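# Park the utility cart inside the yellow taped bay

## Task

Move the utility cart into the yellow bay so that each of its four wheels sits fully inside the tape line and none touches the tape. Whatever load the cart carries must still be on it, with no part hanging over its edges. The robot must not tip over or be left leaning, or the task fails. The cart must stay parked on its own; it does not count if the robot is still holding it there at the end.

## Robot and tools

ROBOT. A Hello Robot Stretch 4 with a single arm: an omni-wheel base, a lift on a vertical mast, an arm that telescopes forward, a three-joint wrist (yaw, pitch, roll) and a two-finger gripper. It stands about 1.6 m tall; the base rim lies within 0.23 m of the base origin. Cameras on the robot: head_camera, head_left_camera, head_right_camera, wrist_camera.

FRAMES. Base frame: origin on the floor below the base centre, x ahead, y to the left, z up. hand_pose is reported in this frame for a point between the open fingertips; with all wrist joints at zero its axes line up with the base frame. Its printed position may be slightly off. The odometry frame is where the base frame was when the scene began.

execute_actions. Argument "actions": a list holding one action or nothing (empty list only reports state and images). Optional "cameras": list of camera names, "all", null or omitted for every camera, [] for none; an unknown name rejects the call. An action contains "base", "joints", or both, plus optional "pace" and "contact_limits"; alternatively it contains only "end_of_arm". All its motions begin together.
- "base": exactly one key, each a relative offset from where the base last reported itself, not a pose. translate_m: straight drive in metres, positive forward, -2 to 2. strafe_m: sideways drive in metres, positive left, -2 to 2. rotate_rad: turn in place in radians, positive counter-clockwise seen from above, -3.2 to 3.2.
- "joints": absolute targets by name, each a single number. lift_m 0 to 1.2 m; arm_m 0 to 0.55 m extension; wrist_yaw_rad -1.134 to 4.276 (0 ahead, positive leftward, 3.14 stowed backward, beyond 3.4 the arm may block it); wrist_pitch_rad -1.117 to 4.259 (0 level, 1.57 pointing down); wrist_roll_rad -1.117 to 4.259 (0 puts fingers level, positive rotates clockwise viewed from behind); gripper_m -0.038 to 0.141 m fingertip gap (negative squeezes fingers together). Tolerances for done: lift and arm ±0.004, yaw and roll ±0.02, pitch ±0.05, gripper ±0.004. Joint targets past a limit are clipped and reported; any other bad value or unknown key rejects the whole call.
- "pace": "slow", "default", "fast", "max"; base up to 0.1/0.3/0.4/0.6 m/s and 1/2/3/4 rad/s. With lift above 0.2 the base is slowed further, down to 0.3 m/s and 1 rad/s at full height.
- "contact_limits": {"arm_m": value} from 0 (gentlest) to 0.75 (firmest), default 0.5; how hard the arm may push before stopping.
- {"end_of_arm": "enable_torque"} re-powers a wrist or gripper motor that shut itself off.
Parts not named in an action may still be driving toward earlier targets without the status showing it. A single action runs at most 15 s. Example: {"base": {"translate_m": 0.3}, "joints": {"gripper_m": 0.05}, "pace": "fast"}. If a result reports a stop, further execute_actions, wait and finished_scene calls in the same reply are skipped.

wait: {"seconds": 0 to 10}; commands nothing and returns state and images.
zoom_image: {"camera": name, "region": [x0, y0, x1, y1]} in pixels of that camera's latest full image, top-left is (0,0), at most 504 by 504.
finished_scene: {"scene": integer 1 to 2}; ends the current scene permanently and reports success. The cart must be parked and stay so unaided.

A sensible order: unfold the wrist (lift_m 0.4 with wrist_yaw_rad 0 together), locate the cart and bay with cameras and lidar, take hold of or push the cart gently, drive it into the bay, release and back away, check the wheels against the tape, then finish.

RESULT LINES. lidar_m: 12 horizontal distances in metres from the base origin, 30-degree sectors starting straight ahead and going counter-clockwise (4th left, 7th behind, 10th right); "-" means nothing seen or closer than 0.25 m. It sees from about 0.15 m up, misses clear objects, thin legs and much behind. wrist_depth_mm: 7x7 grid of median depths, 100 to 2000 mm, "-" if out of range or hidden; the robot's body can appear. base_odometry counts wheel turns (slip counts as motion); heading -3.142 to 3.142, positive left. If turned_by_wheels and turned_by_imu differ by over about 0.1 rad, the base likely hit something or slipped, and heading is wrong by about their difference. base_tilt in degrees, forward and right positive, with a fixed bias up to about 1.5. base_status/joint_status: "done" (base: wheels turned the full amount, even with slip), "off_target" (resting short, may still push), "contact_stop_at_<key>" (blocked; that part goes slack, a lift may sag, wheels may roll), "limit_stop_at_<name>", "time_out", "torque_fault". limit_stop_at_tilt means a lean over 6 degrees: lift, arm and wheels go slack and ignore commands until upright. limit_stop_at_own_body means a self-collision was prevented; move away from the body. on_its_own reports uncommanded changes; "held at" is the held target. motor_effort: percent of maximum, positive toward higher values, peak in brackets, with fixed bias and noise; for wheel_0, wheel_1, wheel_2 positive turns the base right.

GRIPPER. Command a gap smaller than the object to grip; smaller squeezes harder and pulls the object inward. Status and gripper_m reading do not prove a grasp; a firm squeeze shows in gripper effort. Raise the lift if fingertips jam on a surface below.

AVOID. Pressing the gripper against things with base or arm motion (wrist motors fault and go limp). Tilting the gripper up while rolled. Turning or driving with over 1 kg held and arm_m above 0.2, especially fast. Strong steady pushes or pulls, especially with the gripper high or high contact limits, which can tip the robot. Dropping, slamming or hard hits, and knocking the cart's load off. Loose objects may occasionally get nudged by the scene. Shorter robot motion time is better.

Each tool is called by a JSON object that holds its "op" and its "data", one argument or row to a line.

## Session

{"op": "execute_actions", "data": {
  "actions": []
}}

Scene clock: 0.00 s.
base_odometry: x=+0.000 y=+0.000 heading=+0.000 (m, m, rad; odometry frame)
turned_by_wheels: +0.000 (rad since the last result)
turned_by_imu: +0.000 (rad since the last result)
base_tilt: forward=-0.2 right=+0.6 (deg)
lidar_m: 2.61 1.08 1.19 1.46 1.61 1.63 0.79 0.70 0.71 0.87 2.10 2.12
base_status: not commanded
joint_positions: lift_m=+0.244 arm_m=+0.003 wrist_yaw_rad=+3.225 wrist_pitch_rad=+0.010 wrist_roll_rad=+0.003 gripper_m=+0.057
joint_status: not commanded
motor_effort: lift_m=+20 arm_m=+0 wrist_yaw_rad=+1 wrist_pitch_rad=-6 wrist_roll_rad=-1 gripper_m=-4 wheel_0=+0 wheel_1=+0 wheel_2=+0 (%)
hand_pose: x=-0.1210 y=+0.0632 z=+0.4191 quat_wxyz=(-0.041, -0.005, +0.001, +0.999) (m; base frame)
wrist_depth_mm: - - 132 - - 1661 1336 / - - 132 - - 1661 1366 / - 108 133 - - 1661 1397 / - 132 157 - - 1708 1397 / 189 1499 1756 - 1921 1708 1397 / 194 1430 198 1255 1098 1205 1160 / 191 891 946 - 946 842 878
pictures: head_camera, head_left_camera, head_right_camera, wrist_camera
Images, in order (width x height): head_camera 420x560, head_left_camera 420x672, head_right_camera 420x672, wrist_camera 616x392.

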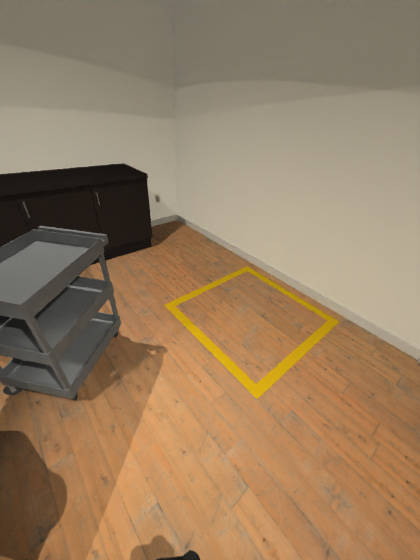

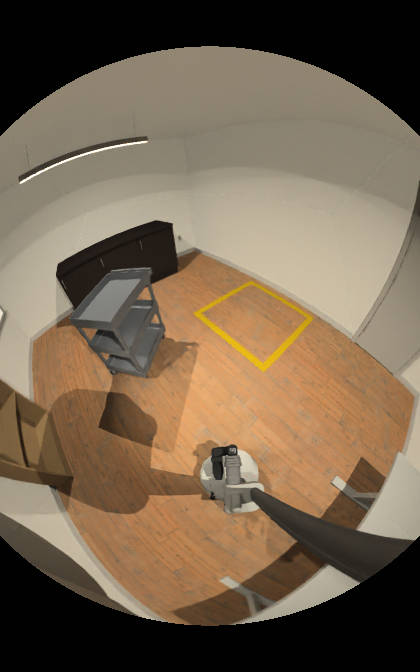

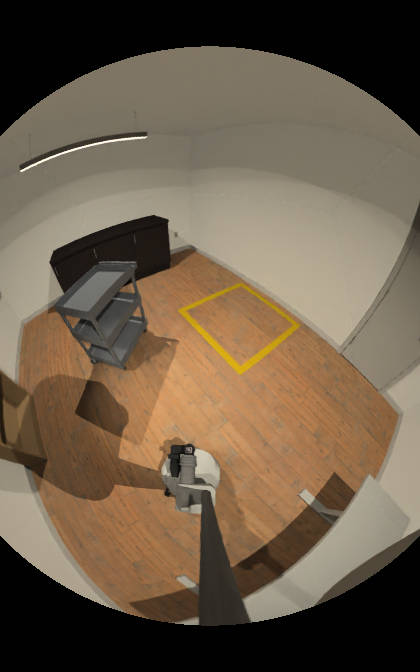

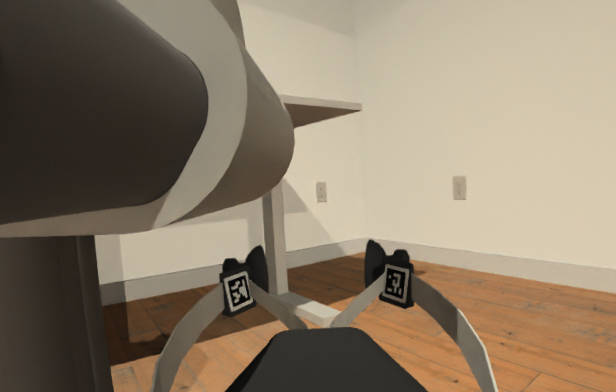

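{"op": "execute_actions", "data": {
  "actions": [
    {"base":{"rotate_rad":0.33},"pace":"fast"}
  ],
  "cameras": []
}}

{"op": "execute_actions", "data": {
  "actions": [
    {"base":{"translate_m":1.07},"joints":{"lift_m":1.03,"wrist_yaw_rad":0,"gripper_m":0.12},"pace":"fast"}
  ],
  "cameras": []
}}

{"op": "execute_actions", "data": {
  "actions": [
    {"base":{"rotate_rad":1.04},"joints":{"wrist_pitch_rad":1.57,"wrist_roll_rad":1.57,"arm_m":0.2}}
  ]
}}

Scene clock: 1.33 s.
base_odometry: x=+0.000 y=+0.000 heading=+0.330 (m, m, rad; odometry frame)
turned_by_wheels: +0.330 (rad since the last result)
turned_by_imu: +0.336 (rad since the last result)
base_tilt: forward=-0.3 right=+0.6 (deg)
lidar_m: 1.21 1.07 1.58 1.42 1.59 0.89 0.72 0.70 0.77 2.10 2.09 2.35
base_status: done
joint_positions: lift_m=+0.244 arm_m=+0.003 wrist_yaw_rad=+3.225 wrist_pitch_rad=+0.010 wrist_roll_rad=+0.003 gripper_m=+0.057
joint_status: not commanded
motor_effort: lift_m=+20(20) arm_m=+0(0) wrist_yaw_rad=+1(2) wrist_pitch_rad=-6(6) wrist_roll_rad=-1(1) gripper_m=+1(2) wheel_0=+0(6) wheel_1=+0(3) wheel_2=+0(7) (%)
hand_pose: x=-0.1210 y=+0.0632 z=+0.4191 quat_wxyz=(-0.041, -0.005, +0.001, +0.999) (m; base frame)
wrist_depth_mm: - - 132 1756 1863 1983 1576 / - - 132 1078 1808 1983 1618 / - 108 133 1308 1921 1983 1576 / - 132 157 1756 1921 - 1661 / 188 1537 1661 1808 1708 1983 1537 / 193 1397 198 1336 1078 1229 1160 / 191 891 960 - 946 854 854
pictures: none
No camera images: the call's "cameras" was empty. Leave "cameras" out to get every camera's image.

Scene clock: 5.37 s.
base_odometry: x=+1.012 y=+0.347 heading=+0.330 (m, m, rad; odometry frame)
turned_by_wheels: +0.000 (rad since the last result)
turned_by_imu: -0.003 (rad since the last result)
base_tilt: forward=-0.2 right=+0.6 (deg)
lidar_m: 0.46 0.34 0.32 0.33 1.64 2.20 1.72 1.72 2.14 1.76 1.73 1.90
base_status: done
joint_positions: lift_m=+1.030 arm_m=+0.003 wrist_yaw_rad=+0.000 wrist_pitch_rad=+0.010 wrist_roll_rad=+0.003 gripper_m=+0.120
joint_status: all done
motor_effort: lift_m=+25(27) arm_m=+0(0) wrist_yaw_rad=+1(5) wrist_pitch_rad=-6(6) wrist_roll_rad=-1(0) gripper_m=-1(1) wheel_0=-2(6) wheel_1=-2(7) wheel_2=+1(11) (%)
hand_pose: x=+0.4622 y=-0.0874 z=+1.2051 quat_wxyz=(+1.000, +0.002, +0.005, +0.000) (m; base frame)
wrist_depth_mm: 1756 1863 - - - 1921 1537 / 1708 1863 - - - 1921 1537 / 1756 1921 - - - 1983 1576 / 1756 1921 - - - 1983 1576 / 1708 1863 1808 1756 - 1921 1576 / 1229 1308 1430 1576 - 1863 1618 / 1229 1308 1464 - - 1983 1618
pictures: none
No camera images: the call's "cameras" was empty. Leave "cameras" out to get every camera's image.

Scene clock: 7.30 s.
base_odometry: x=+1.012 y=+0.347 heading=+1.369 (m, m, rad; odometry frame)
turned_by_wheels: +1.040 (rad since the last result)
turned_by_imu: +1.059 (rad since the last result)
base_tilt: forward=-0.2 right=+0.6 (deg)
lidar_m: 0.30 0.33 1.64 2.16 1.75 1.74 2.16 1.74 1.73 1.93 0.47 0.33
base_status: done
joint_positions: lift_m=+1.030 arm_m=+0.199 wrist_yaw_rad=+0.000 wrist_pitch_rad=+1.570 wrist_roll_rad=+1.570 gripper_m=+0.120
joint_status: all done
motor_effort: lift_m=+25(25) arm_m=+7(8) wrist_yaw_rad=+1(2) wrist_pitch_rad=+1(5) wrist_roll_rad=+1(4) gripper_m=-1(2) wheel_0=-1(6) wheel_1=-1(6) wheel_2=-1(6) (%)
hand_pose: x=+0.3700 y=-0.0874 z=+0.9194 quat_wxyz=(+0.501, +0.500, +0.500, -0.499) (m; base frame)
wrist_depth_mm: 347 345 345 343 1138 1118 1138 / 349 349 345 347 1138 1138 1138 / 353 351 349 347 1138 1160 1138 / 355 355 351 349 931 946 1138 / 357 355 353 353 960 931 1160 / 359 359 355 353 1160 1182 1160 / 364 359 359 - 1182 1205 1182
pictures: head_camera, head_left_camera, head_right_camera, wrist_camera
Images, in order (width x height): head_camera 420x560, head_left_camera 420x672, head_right_camera 420x672, wrist_camera 616x392.

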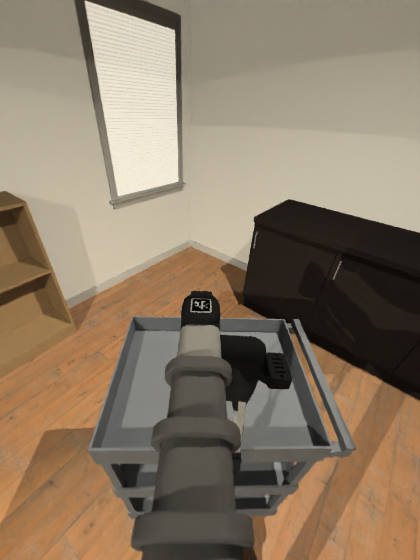

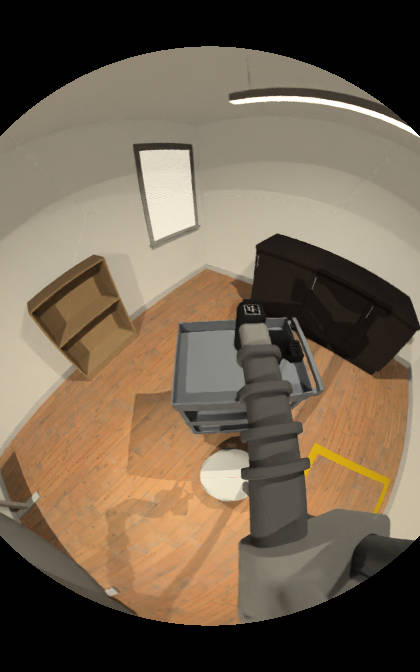

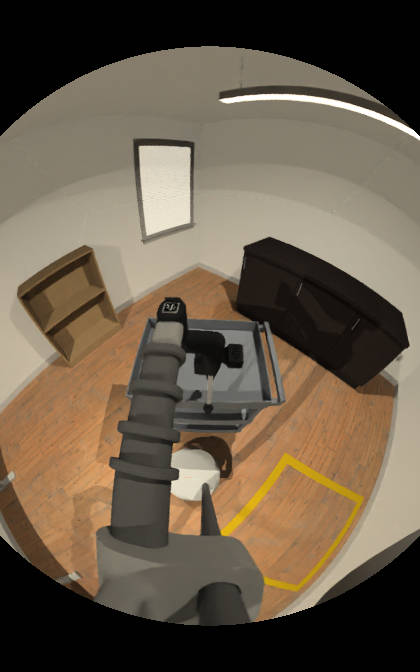

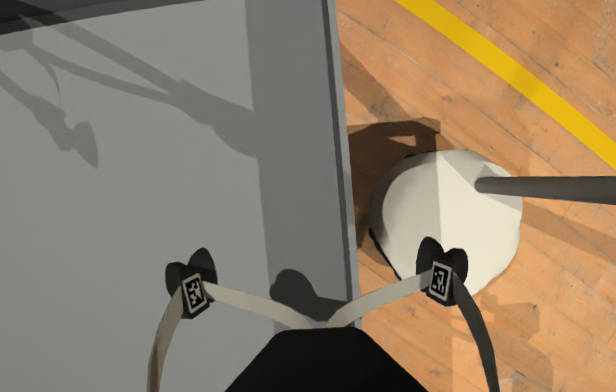

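{"op": "execute_actions", "data": {
  "actions": [
    {"base":{"strafe_m":-0.17},"joints":{"arm_m":0.39,"gripper_m":0.09}}
  ],
  "cameras": []
}}

{"op": "execute_actions", "data": {
  "actions": [
    {"base":{"strafe_m":-0.4},"joints":{"lift_m":0.925},"pace":"slow"}
  ],
  "cameras": ["wrist_camera","head_right_camera"]
}}

Scene clock: 9.40 s.
base_odometry: x=+1.179 y=+0.313 heading=+1.370 (m, m, rad; odometry frame)
turned_by_wheels: +0.000 (rad since the last result)
turned_by_imu: +0.001 (rad since the last result)
base_tilt: forward=-0.2 right=+0.6 (deg)
lidar_m: 0.31 0.34 0.46 2.31 1.89 1.84 2.01 1.63 1.59 1.77 1.48 0.34
base_status: done
joint_positions: lift_m=+1.030 arm_m=+0.389 wrist_yaw_rad=+0.000 wrist_pitch_rad=+1.570 wrist_roll_rad=+1.570 gripper_m=+0.090
joint_status: all done
motor_effort: lift_m=+25(25) arm_m=+7(9) wrist_yaw_rad=+1(1) wrist_pitch_rad=+1(1) wrist_roll_rad=-1(0) gripper_m=-1(0) wheel_0=+0(8) wheel_1=+2(7) wheel_2=+0(2) (%)
hand_pose: x=+0.5600 y=-0.0874 z=+0.9194 quat_wxyz=(+0.501, +0.500, +0.500, -0.499) (m; base frame)
wrist_depth_mm: 1138 1160 1138 1138 1138 1118 1118 / 1160 277 276 276 274 286 297 / 306 1138 1160 349 347 345 303 / 309 353 351 349 349 347 312 / 322 355 353 353 349 349 315 / 317 357 222 355 355 353 320 / 320 359 362 - 357 355 320
pictures: none
No camera images: the call's "cameras" was empty. Leave "cameras" out to get every camera's image.

Scene clock: 14.53 s.
base_odometry: x=+1.571 y=+0.233 heading=+1.370 (m, m, rad; odometry frame)
turned_by_wheels: +0.000 (rad since the last result)
turned_by_imu: +0.004 (rad since the last result)
base_tilt: forward=-0.3 right=+0.6 (deg)
lidar_m: 0.29 0.31 0.43 2.65 2.14 2.12 1.65 1.30 1.29 1.42 1.23 0.31
base_status: done
joint_positions: lift_m=+0.925 arm_m=+0.389 wrist_yaw_rad=-0.002 wrist_pitch_rad=+1.574 wrist_roll_rad=+1.570 gripper_m=+0.090
joint_status: all done
motor_effort: lift_m=+15(23) arm_m=+7(7) wrist_yaw_rad=+7(7) wrist_pitch_rad=-11(12) wrist_roll_rad=-2(6) gripper_m=-1(1) wheel_0=+3(16) wheel_1=+0(9) wheel_2=+1(7) (%)
hand_pose: x=+0.5586 y=-0.0874 z=+0.8152 quat_wxyz=(+0.499, +0.499, +0.501, -0.501) (m; base frame)
wrist_depth_mm: 878 1042 1042 1042 1025 1042 1025 / 1042 1042 1042 1042 1025 1025 1025 / 1060 1042 174 174 173 172 172 / 176 1078 574 574 569 820 820 / 229 246 214 212 197 246 246 / 251 250 200 247 249 247 247 / 252 252 251 - 250 250 249
pictures: head_right_camera, wrist_camera
Images, in order (width x height): head_right_camera 420x672, wrist_camera 616x392.

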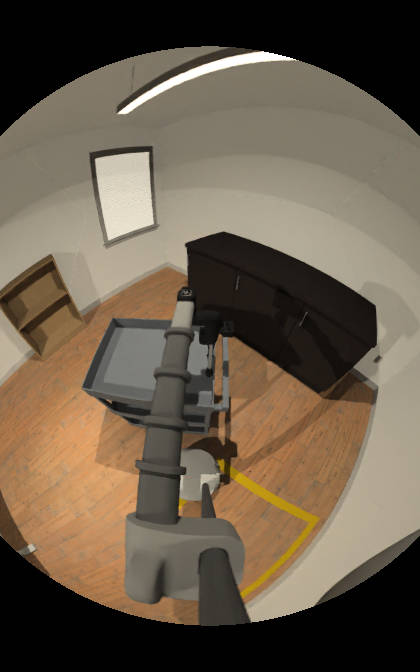

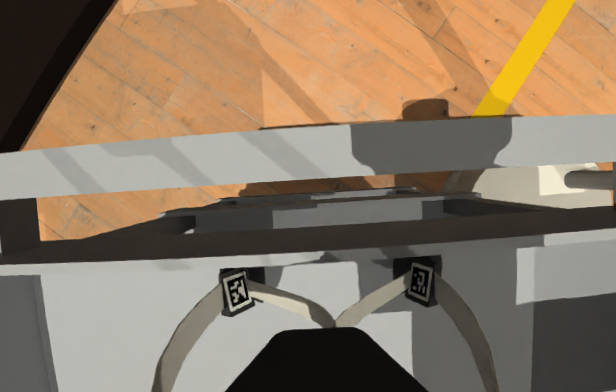

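{"op": "execute_actions", "data": {
  "actions": [
    {"base":{"strafe_m":-0.44},"pace":"slow"}
  ],
  "cameras": []
}}

{"op": "execute_actions", "data": {
  "actions": [
    {"base":{"strafe_m":0.28}}
  ],
  "cameras": []
}}

{"op": "execute_actions", "data": {
  "actions": [
    {"base":{"translate_m":-0.6},"joints":{"wrist_roll_rad":0,"gripper_m":0.12},"pace":"slow"}
  ]
}}

Scene clock: 20.23 s.
base_odometry: x=+2.002 y=+0.145 heading=+1.370 (m, m, rad; odometry frame)
turned_by_wheels: +0.000 (rad since the last result)
turned_by_imu: +0.004 (rad since the last result)
base_tilt: forward=-0.2 right=+0.6 (deg)
lidar_m: 0.29 0.30 0.42 2.97 2.42 2.40 1.20 0.96 0.94 1.05 0.95 0.31
base_status: done
joint_positions: lift_m=+0.925 arm_m=+0.389 wrist_yaw_rad=-0.001 wrist_pitch_rad=+1.574 wrist_roll_rad=+1.570 gripper_m=+0.090
joint_status: not commanded
motor_effort: lift_m=+15(15) arm_m=+7(7) wrist_yaw_rad=+4(8) wrist_pitch_rad=-11(16) wrist_roll_rad=+2(1) gripper_m=+3(0) wheel_0=+3(11) wheel_1=-1(4) wheel_2=+0(3) (%)
hand_pose: x=+0.5587 y=-0.0874 z=+0.8152 quat_wxyz=(+0.499, +0.499, +0.501, -0.501) (m; base frame)
wrist_depth_mm: 539 691 1025 1025 1025 1025 1025 / 591 809 1042 1042 1042 1025 1042 / 654 809 174 173 173 172 172 / 175 504 574 574 574 508 798 / 229 224 218 233 201 246 246 / 251 250 249 248 248 248 248 / 252 252 251 - 250 250 249
pictures: none
No camera images: the call's "cameras" was empty. Leave "cameras" out to get every camera's image.

Scene clock: 22.50 s.
base_odometry: x=+1.728 y=+0.201 heading=+1.370 (m, m, rad; odometry frame)
turned_by_wheels: +0.000 (rad since the last result)
turned_by_imu: +0.000 (rad since the last result)
base_tilt: forward=-0.2 right=+0.6 (deg)
lidar_m: 0.28 0.29 2.21 2.78 2.24 2.99 1.47 1.19 1.15 1.28 0.40 0.30
base_status: done
joint_positions: lift_m=+0.925 arm_m=+0.389 wrist_yaw_rad=+0.000 wrist_pitch_rad=+1.570 wrist_roll_rad=+1.570 gripper_m=+0.090
joint_status: not commanded
motor_effort: lift_m=+16(17) arm_m=+7(7) wrist_yaw_rad=+1(4) wrist_pitch_rad=+0(11) wrist_roll_rad=+0(1) gripper_m=-1(0) wheel_0=+1(9) wheel_1=+0(10) wheel_2=-1(0) (%)
hand_pose: x=+0.5598 y=-0.0874 z=+0.8151 quat_wxyz=(+0.500, +0.500, +0.500, -0.500) (m; base frame)
wrist_depth_mm: 242 241 240 240 238 238 - / 243 242 242 240 240 239 239 / 246 244 244 243 242 241 241 / 248 246 245 244 244 243 243 / 249 249 247 247 246 245 245 / 251 250 223 248 247 247 246 / 248 252 251 - 249 249 249
pictures: none
No camera images: the call's "cameras" was empty. Leave "cameras" out to get every camera's image.

Scene clock: 29.80 s.
base_odometry: x=+1.608 y=-0.387 heading=+1.370 (m, m, rad; odometry frame)
turned_by_wheels: +0.000 (rad since the last result)
turned_by_imu: +0.004 (rad since the last result)
base_tilt: forward=-0.2 right=+0.5 (deg)
lidar_m: 0.51 2.60 2.58 2.19 1.86 2.01 1.00 0.80 0.79 0.87 0.67 0.52
base_status: done
joint_positions: lift_m=+0.925 arm_m=+0.389 wrist_yaw_rad=+0.001 wrist_pitch_rad=+1.564 wrist_roll_rad=+0.000 gripper_m=+0.120
joint_status: all done
motor_effort: lift_m=+17(17) arm_m=+3(7) wrist_yaw_rad=-2(25) wrist_pitch_rad=+18(48) wrist_roll_rad=-1(8) gripper_m=+2(1) wheel_0=-3(6) wheel_1=-1(5) wheel_2=+1(10) (%)
hand_pose: x=+0.5624 y=-0.0874 z=+0.8151 quat_wxyz=(+0.710, +0.000, +0.705, +0.000) (m; base frame)
wrist_depth_mm: 244 243 243 242 242 241 - / 246 245 244 243 243 242 242 / 246 246 246 245 245 244 244 / 249 248 247 246 247 245 245 / 250 249 248 248 246 246 246 / 210 206 188 193 189 209 232 / 1078 1078 1060 - 1060 1060 1078
pictures: head_camera, head_left_camera, head_right_camera, wrist_camera
Images, in order (width x height): head_camera 420x560, head_left_camera 420x672, head_right_camera 420x672, wrist_camera 616x392.

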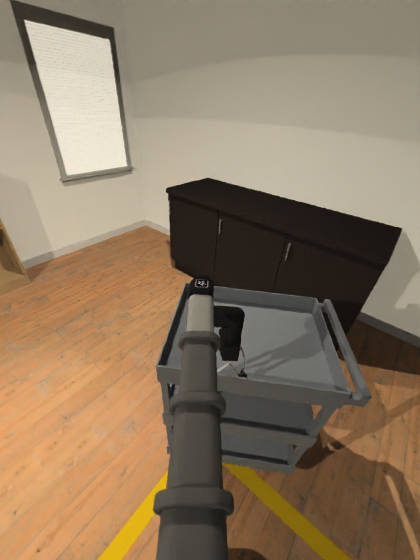

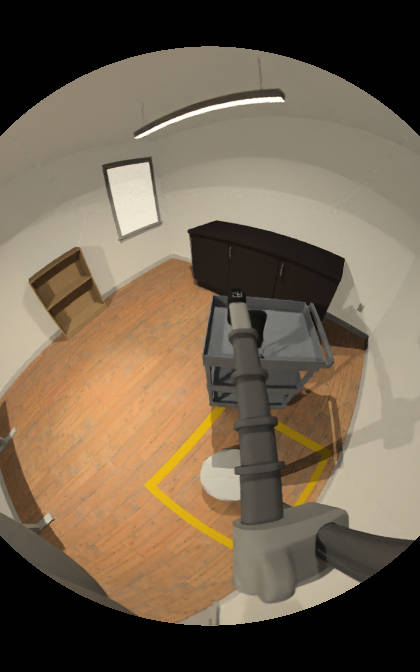

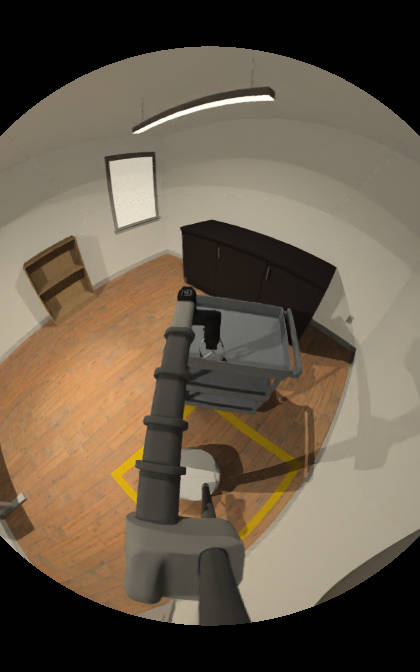

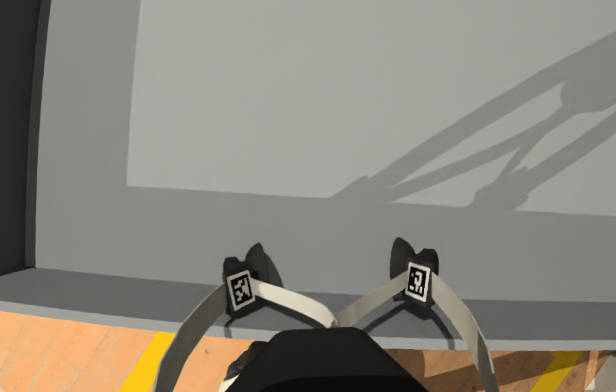

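{"op": "execute_actions", "data": {
  "actions": [
    {"base":{"translate_m":-0.56},"joints":{"arm_m":0.22},"pace":"slow"}
  ]
}}

Scene clock: 36.77 s.
base_odometry: x=+1.496 y=-0.935 heading=+1.369 (m, m, rad; odometry frame)
turned_by_wheels: +0.000 (rad since the last result)
turned_by_imu: +0.004 (rad since the last result)
base_tilt: forward=-0.2 right=+0.7 (deg)
lidar_m: 0.28 2.96 2.94 1.66 1.76 1.11 0.56 0.43 0.43 0.49 0.64 0.35
base_status: done
joint_positions: lift_m=+0.925 arm_m=+0.221 wrist_yaw_rad=+0.003 wrist_pitch_rad=+1.565 wrist_roll_rad=-0.001 gripper_m=+0.120
joint_status: all done
motor_effort: lift_m=+17(17) arm_m=-8(10) wrist_yaw_rad=-6(13) wrist_pitch_rad=+14(39) wrist_roll_rad=+1(7) gripper_m=+1(0) wheel_0=-2(7) wheel_1=-3(5) wheel_2=+1(8) (%)
hand_pose: x=+0.3941 y=-0.0874 z=+0.8151 quat_wxyz=(+0.709, -0.001, +0.705, +0.001) (m; base frame)
wrist_depth_mm: 244 243 242 242 242 240 - / 245 245 244 243 243 242 241 / 247 246 246 245 244 243 242 / 230 248 247 247 245 245 244 / 213 250 248 247 247 240 223 / 199 250 249 248 196 187 820 / 192 229 248 - 187 960 768
pictures: head_camera, head_left_camera, head_right_camera, wrist_camera
Images, in order (width x height): head_camera 420x560, head_left_camera 420x672, head_right_camera 420x672, wrist_camera 616x392.

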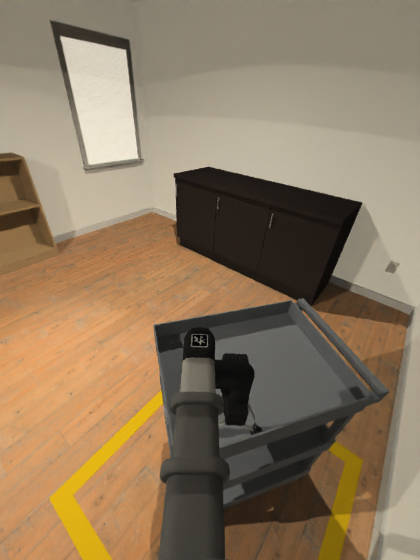

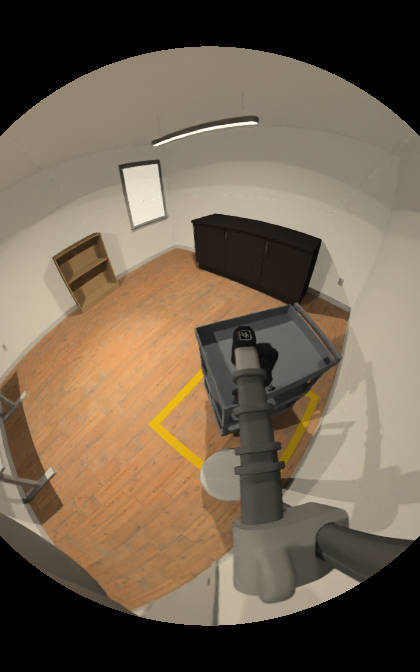

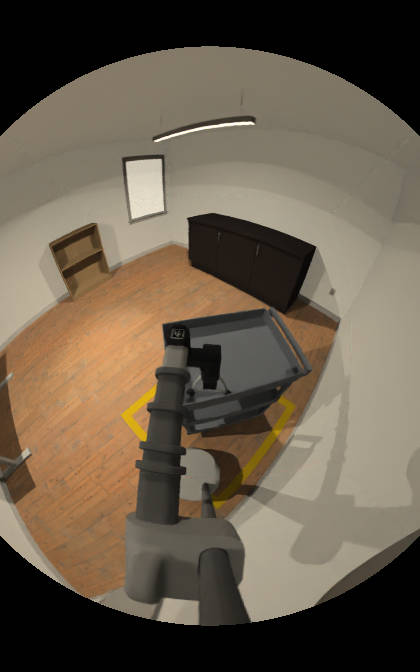

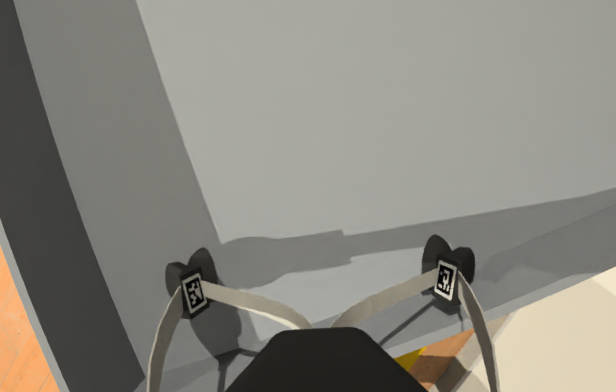

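{"op": "execute_actions", "data": {
  "actions": [
    {"base":{"strafe_m":0.14},"pace":"slow"}
  ],
  "cameras": []
}}

{"op": "execute_actions", "data": {
  "actions": [
    {"base":{"translate_m":-0.17},"pace":"slow"}
  ],
  "cameras": []
}}

{"op": "execute_actions", "data": {
  "actions": [
    {"joints":{"lift_m":1.03}}
  ]
}}

Scene clock: 39.50 s.
base_odometry: x=+1.359 y=-0.907 heading=+1.369 (m, m, rad; odometry frame)
turned_by_wheels: +0.000 (rad since the last result)
turned_by_imu: +0.000 (rad since the last result)
base_tilt: forward=-0.2 right=+0.6 (deg)
lidar_m: 0.29 2.87 2.88 1.53 1.55 1.36 0.69 0.55 0.55 0.60 0.52 0.31
base_status: done
joint_positions: lift_m=+0.925 arm_m=+0.221 wrist_yaw_rad=+0.001 wrist_pitch_rad=+1.570 wrist_roll_rad=+0.000 gripper_m=+0.120
joint_status: not commanded
motor_effort: lift_m=+17(17) arm_m=-7(8) wrist_yaw_rad=+0(7) wrist_pitch_rad=+1(14) wrist_roll_rad=-1(3) gripper_m=+1(1) wheel_0=-4(7) wheel_1=+1(5) wheel_2=-2(3) (%)
hand_pose: x=+0.3925 y=-0.0874 z=+0.8151 quat_wxyz=(+0.708, +0.000, +0.707, +0.000) (m; base frame)
wrist_depth_mm: 1042 236 242 241 240 239 - / 1060 1042 243 243 242 242 241 / 1060 1060 244 245 244 243 242 / 1060 1078 245 246 245 245 245 / 1078 1078 212 248 246 246 247 / 1078 1078 188 249 248 238 227 / 1098 1098 198 - 222 189 -
pictures: none
No camera images: the call's "cameras" was empty. Leave "cameras" out to get every camera's image.

Scene clock: 42.50 s.
base_odometry: x=+1.325 y=-1.074 heading=+1.369 (m, m, rad; odometry frame)
turned_by_wheels: +0.000 (rad since the last result)
turned_by_imu: +0.001 (rad since the last result)
base_tilt: forward=-0.2 right=+0.6 (deg)
lidar_m: 0.33 2.95 2.65 1.52 1.74 1.11 0.56 0.44 0.43 0.50 0.69 0.36
base_status: done
joint_positions: lift_m=+0.925 arm_m=+0.221 wrist_yaw_rad=+0.002 wrist_pitch_rad=+1.566 wrist_roll_rad=-0.001 gripper_m=+0.120
joint_status: not commanded
motor_effort: lift_m=+17(17) arm_m=-7(7) wrist_yaw_rad=-5(15) wrist_pitch_rad=+11(42) wrist_roll_rad=+0(4) gripper_m=-1(0) wheel_0=-1(6) wheel_1=-2(8) wheel_2=+2(7) (%)
hand_pose: x=+0.3937 y=-0.0874 z=+0.8151 quat_wxyz=(+0.709, -0.001, +0.705, +0.001) (m; base frame)
wrist_depth_mm: 1042 242 243 242 241 240 - / 1042 223 244 243 243 242 241 / 1060 216 246 245 243 243 242 / 1060 224 247 246 246 244 243 / 1078 1060 224 248 246 224 207 / 1078 1098 191 228 187 917 854 / 1078 1078 200 - 1060 904 778
pictures: none
No camera images: the call's "cameras" was empty. Leave "cameras" out to get every camera's image.

Scene clock: 43.97 s.
base_odometry: x=+1.325 y=-1.074 heading=+1.369 (m, m, rad; odometry frame)
turned_by_wheels: +0.000 (rad since the last result)
turned_by_imu: +0.000 (rad since the last result)
base_tilt: forward=-0.2 right=+0.6 (deg)
lidar_m: 0.32 2.93 2.66 1.49 1.73 1.11 0.56 0.43 0.43 0.48 0.64 0.36
base_status: not commanded
joint_positions: lift_m=+1.030 arm_m=+0.221 wrist_yaw_rad=+0.000 wrist_pitch_rad=+1.570 wrist_roll_rad=+0.000 gripper_m=+0.120
joint_status: all done
motor_effort: lift_m=+26(28) arm_m=-7(7) wrist_yaw_rad=+0(6) wrist_pitch_rad=+1(19) wrist_roll_rad=-2(2) gripper_m=+0(0) wheel_0=-1(1) wheel_1=-1(2) wheel_2=+0(1) (%)
hand_pose: x=+0.3924 y=-0.0874 z=+0.9193 quat_wxyz=(+0.707, +0.000, +0.707, +0.000) (m; base frame)
wrist_depth_mm: 1160 741 347 343 342 342 340 / 1160 1138 347 347 345 345 342 / 1160 1182 347 349 347 345 345 / 1182 1160 349 351 351 347 347 / 1182 1182 353 353 322 1138 991 / 1205 1205 286 296 1182 1025 866 / 1205 1205 1182 - 1182 946 768
pictures: head_camera, head_left_camera, head_right_camera, wrist_camera
Images, in order (width x height): head_camera 420x560, head_left_camera 420x672, head_right_camera 420x672, wrist_camera 616x392.

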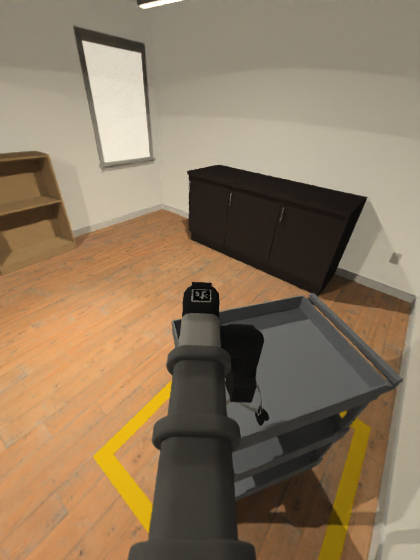

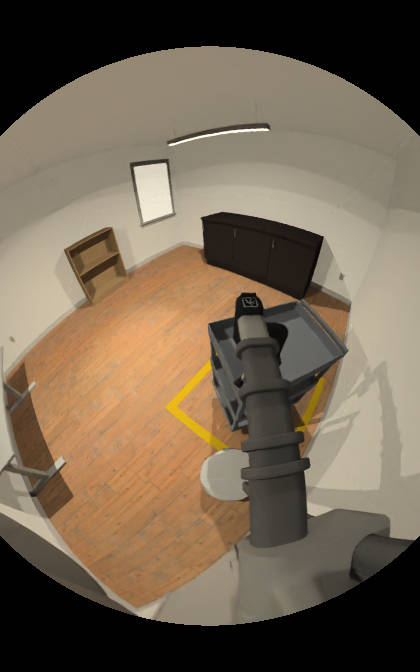

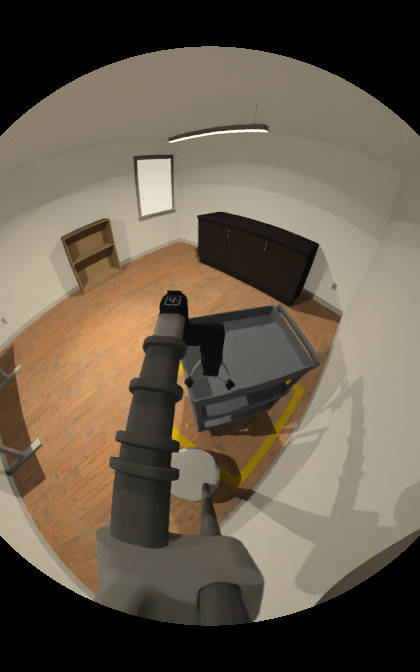

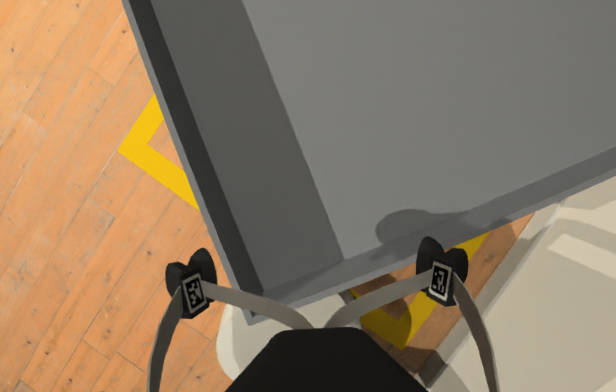

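{"op": "execute_actions", "data": {
  "actions": [
    {"base":{"strafe_m":0.4},"joints":{"arm_m":0.01},"pace":"fast"}
  ],
  "cameras": []
}}

{"op": "execute_actions", "data": {
  "actions": [
    {"joints":{"lift_m":0.05,"wrist_pitch_rad":0.25,"wrist_yaw_rad":-0.9},"base":{"translate_m":-0.2},"pace":"fast"}
  ]
}}

Scene clock: 46.67 s.
base_odometry: x=+0.933 y=-0.993 heading=+1.369 (m, m, rad; odometry frame)
turned_by_wheels: +0.000 (rad since the last result)
turned_by_imu: +0.001 (rad since the last result)
base_tilt: forward=-0.2 right=+0.6 (deg)
lidar_m: 2.77 2.70 2.04 1.10 1.23 1.60 0.92 0.77 0.75 0.83 0.52 0.56
base_status: done
joint_positions: lift_m=+1.030 arm_m=+0.011 wrist_yaw_rad=+0.000 wrist_pitch_rad=+1.570 wrist_roll_rad=+0.000 gripper_m=+0.120
joint_status: all done
motor_effort: lift_m=+25(26) arm_m=-7(7) wrist_yaw_rad=+2(0) wrist_pitch_rad=+0(1) wrist_roll_rad=+0(0) gripper_m=+2(0) wheel_0=+2(9) wheel_1=-1(10) wheel_2=-1(1) (%)
hand_pose: x=+0.1823 y=-0.0874 z=+0.9194 quat_wxyz=(+0.707, +0.000, +0.707, +0.000) (m; base frame)
wrist_depth_mm: 1160 1138 1138 1138 991 661 661 / 1160 1160 1160 1160 1160 668 661 / 1160 1160 1138 1160 1138 1138 1138 / 1182 1182 1160 1160 1160 1182 1138 / 1205 1182 946 946 1160 1182 1160 / 1182 1182 960 960 1182 1160 1078 / 1205 1205 1205 - 1182 1182 976
pictures: none
No camera images: the call's "cameras" was empty. Leave "cameras" out to get every camera's image.

Scene clock: 49.70 s.
base_odometry: x=+0.893 y=-1.189 heading=+1.369 (m, m, rad; odometry frame)
turned_by_wheels: +0.000 (rad since the last result)
turned_by_imu: +0.001 (rad since the last result)
base_tilt: forward=-0.3 right=+0.6 (deg)
lidar_m: 2.96 2.84 1.62 1.04 1.45 1.42 0.77 0.61 0.62 0.70 0.79 0.67
base_status: done
joint_positions: lift_m=+0.138 arm_m=+0.011 wrist_yaw_rad=-0.900 wrist_pitch_rad=+0.252 wrist_roll_rad=+0.000 gripper_m=+0.120
joint_status: lift_m limit_stop_at_own_body (moved -0.891 of -0.980); the others done
on_its_own: lift_m is slack since a limit_stop_at_own_body (your +0.050 is given up); arm_m is slack since a limit_stop_at_own_body
motor_effort: lift_m=+21(23) arm_m=+0(7) wrist_yaw_rad=+1(5) wrist_pitch_rad=-6(9) wrist_roll_rad=+0(0) gripper_m=+2(1) wheel_0=-1(5) wheel_1=+0(5) wheel_2=+0(9) (%)
hand_pose: x=+0.2872 y=-0.2732 z=+0.2444 quat_wxyz=(+0.893, +0.055, +0.113, -0.432) (m; base frame)
wrist_depth_mm: 544 512 521 831 1336 878 676 / - - - - 1366 917 699 / - - 1118 1138 1430 931 723 / 661 603 539 1025 1182 960 732 / 809 750 564 820 798 759 699 / 627 627 559 609 559 544 554 / 508 488 508 - 484 459 462
pictures: head_camera, head_left_camera, head_right_camera, wrist_camera
Images, in order (width x height): head_camera 420x560, head_left_camera 420x672, head_right_camera 420x672, wrist_camera 616x392.

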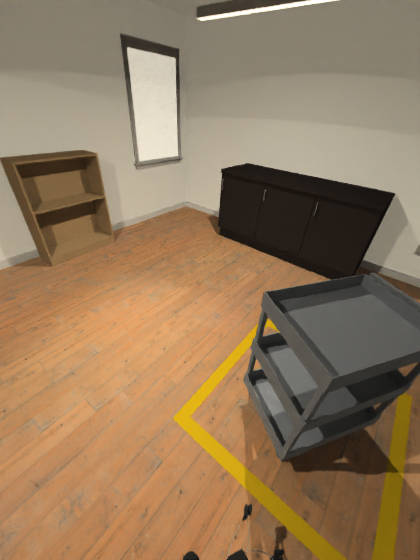

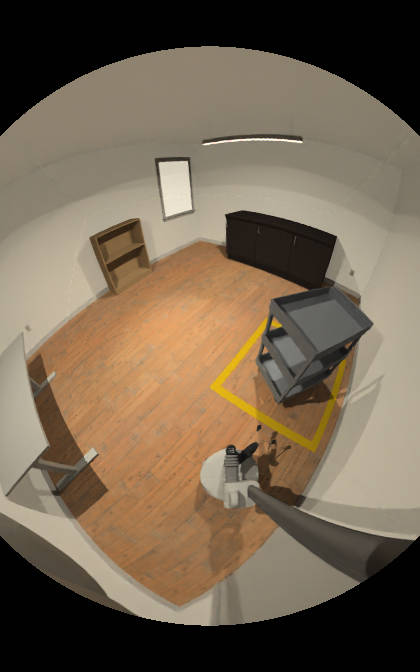

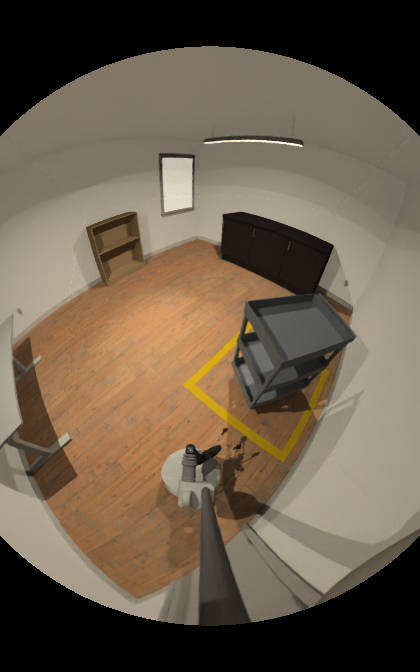

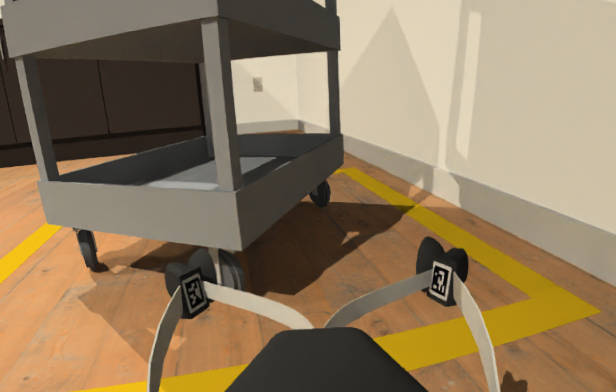

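{"op": "execute_actions", "data": {
  "actions": [
    {"base":{"rotate_rad":0.25},"joints":{"lift_m":0.19,"wrist_yaw_rad":0.3},"pace":"fast"}
  ],
  "cameras": []
}}

{"op": "execute_actions", "data": {
  "actions": [
    {"base":{"translate_m":1.6},"pace":"max"}
  ],
  "cameras": []
}}

{"op": "execute_actions", "data": {
  "actions": [
    {"base":{"rotate_rad":-2.1},"joints":{"wrist_yaw_rad":0},"pace":"fast"}
  ],
  "cameras": ["head_camera","wrist_camera"]
}}

Scene clock: 51.10 s.
base_odometry: x=+0.893 y=-1.189 heading=+1.619 (m, m, rad; odometry frame)
turned_by_wheels: +0.250 (rad since the last result)
turned_by_imu: +0.255 (rad since the last result)
base_tilt: forward=-0.2 right=+0.7 (deg)
lidar_m: 2.98 2.88 1.07 1.06 1.42 0.96 0.67 0.59 0.63 0.81 0.66 0.73
base_status: done
joint_positions: lift_m=+0.190 arm_m=+0.011 wrist_yaw_rad=+0.300 wrist_pitch_rad=+0.252 wrist_roll_rad=+0.000 gripper_m=+0.120
joint_status: all done
on_its_own: arm_m is slack since a limit_stop_at_own_body
motor_effort: lift_m=+26(27) arm_m=+0(0) wrist_yaw_rad=+3(9) wrist_pitch_rad=-6(6) wrist_roll_rad=+1(0) gripper_m=+2(0) wheel_0=+0(6) wheel_1=+1(10) wheel_2=-1(7) (%)
hand_pose: x=+0.4748 y=-0.0011 z=+0.2959 quat_wxyz=(+0.981, -0.019, +0.124, +0.148) (m; base frame)
wrist_depth_mm: - - - - - - - / - - - - - - - / - - - - - - - / 1618 1576 1499 1397 1366 1308 1255 / 1025 991 960 946 891 878 854 / 715 723 640 699 640 621 640 / 585 564 580 - 559 521 525
pictures: none
No camera images: the call's "cameras" was empty. Leave "cameras" out to get every camera's image.

Scene clock: 55.33 s.
base_odometry: x=+0.816 y=+0.409 heading=+1.618 (m, m, rad; odometry frame)
turned_by_wheels: +0.000 (rad since the last result)
turned_by_imu: -0.004 (rad since the last result)
base_tilt: forward=-0.2 right=+0.6 (deg)
lidar_m: 1.61 1.47 1.83 1.77 1.62 1.65 2.07 0.88 1.01 1.82 1.68 1.71
base_status: done
joint_positions: lift_m=+0.190 arm_m=+0.011 wrist_yaw_rad=+0.300 wrist_pitch_rad=+0.252 wrist_roll_rad=+0.000 gripper_m=+0.120
joint_status: not commanded
on_its_own: arm_m is slack since a limit_stop_at_own_body
motor_effort: lift_m=+25(25) arm_m=+0(0) wrist_yaw_rad=+2(3) wrist_pitch_rad=-6(5) wrist_roll_rad=-1(2) gripper_m=+1(2) wheel_0=-2(7) wheel_1=-1(9) wheel_2=-1(13) (%)
hand_pose: x=+0.4748 y=-0.0010 z=+0.2959 quat_wxyz=(+0.981, -0.019, +0.124, +0.148) (m; base frame)
wrist_depth_mm: 1160 1308 1430 1661 1808 - - / 1281 1366 1537 1708 1863 - - / 1366 1430 1576 1808 1921 - 1983 / 1336 1281 1336 1430 1366 1308 1255 / 1008 991 960 931 904 878 842 / 723 715 640 699 640 621 634 / 585 559 580 - 554 521 525
pictures: none
No camera images: the call's "cameras" was empty. Leave "cameras" out to get every camera's image.

Scene clock: 57.30 s.
base_odometry: x=+0.816 y=+0.409 heading=-0.482 (m, m, rad; odometry frame)
turned_by_wheels: -2.100 (rad since the last result)
turned_by_imu: -2.138 (rad since the last result)
base_tilt: forward=-0.1 right=+0.6 (deg)
lidar_m: 0.99 1.84 1.70 1.72 1.65 1.49 1.85 1.74 1.58 1.60 2.10 0.87
base_status: done
joint_positions: lift_m=+0.190 arm_m=+0.011 wrist_yaw_rad=+0.000 wrist_pitch_rad=+0.252 wrist_roll_rad=+0.000 gripper_m=+0.120
joint_status: all done
on_its_own: arm_m is slack since a limit_stop_at_own_body
motor_effort: lift_m=+25(25) arm_m=+0(0) wrist_yaw_rad=+1(6) wrist_pitch_rad=-6(5) wrist_roll_rad=-1(0) gripper_m=+1(1) wheel_0=-2(8) wheel_1=-1(10) wheel_2=-1(7) (%)
hand_pose: x=+0.4615 y=-0.0874 z=+0.2959 quat_wxyz=(+0.992, +0.000, +0.126, +0.000) (m; base frame)
wrist_depth_mm: - - 1863 960 661 564 707 / - - 1921 1708 1576 1430 1336 / - - - 1756 1336 1138 1397 / 1618 1576 1499 1138 798 676 1138 / 1008 991 976 946 866 798 842 / 715 715 640 691 634 627 634 / 580 559 580 - 559 525 525
pictures: head_camera, wrist_camera
Images, in order (width x height): head_camera 420x560, wrist_camera 616x392.

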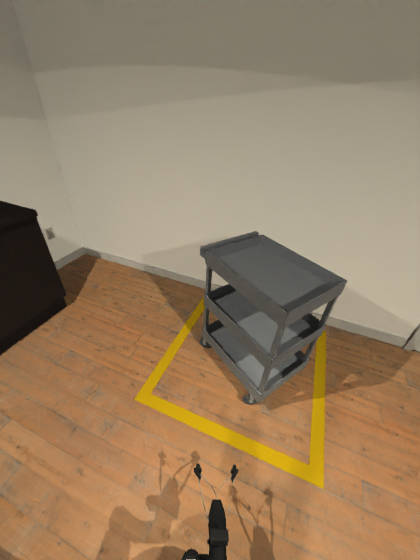

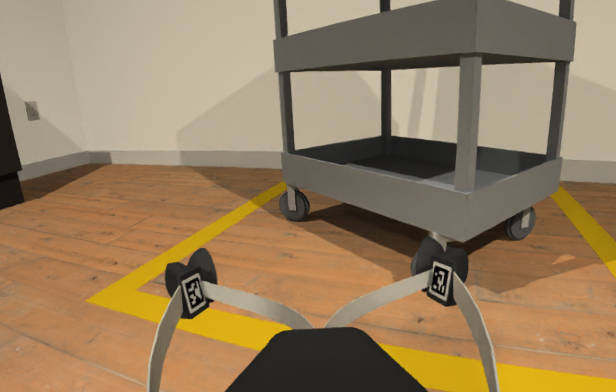

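{"op": "finished_scene", "data": {
  "scene": 2
}}

The scene is finished: the task was done.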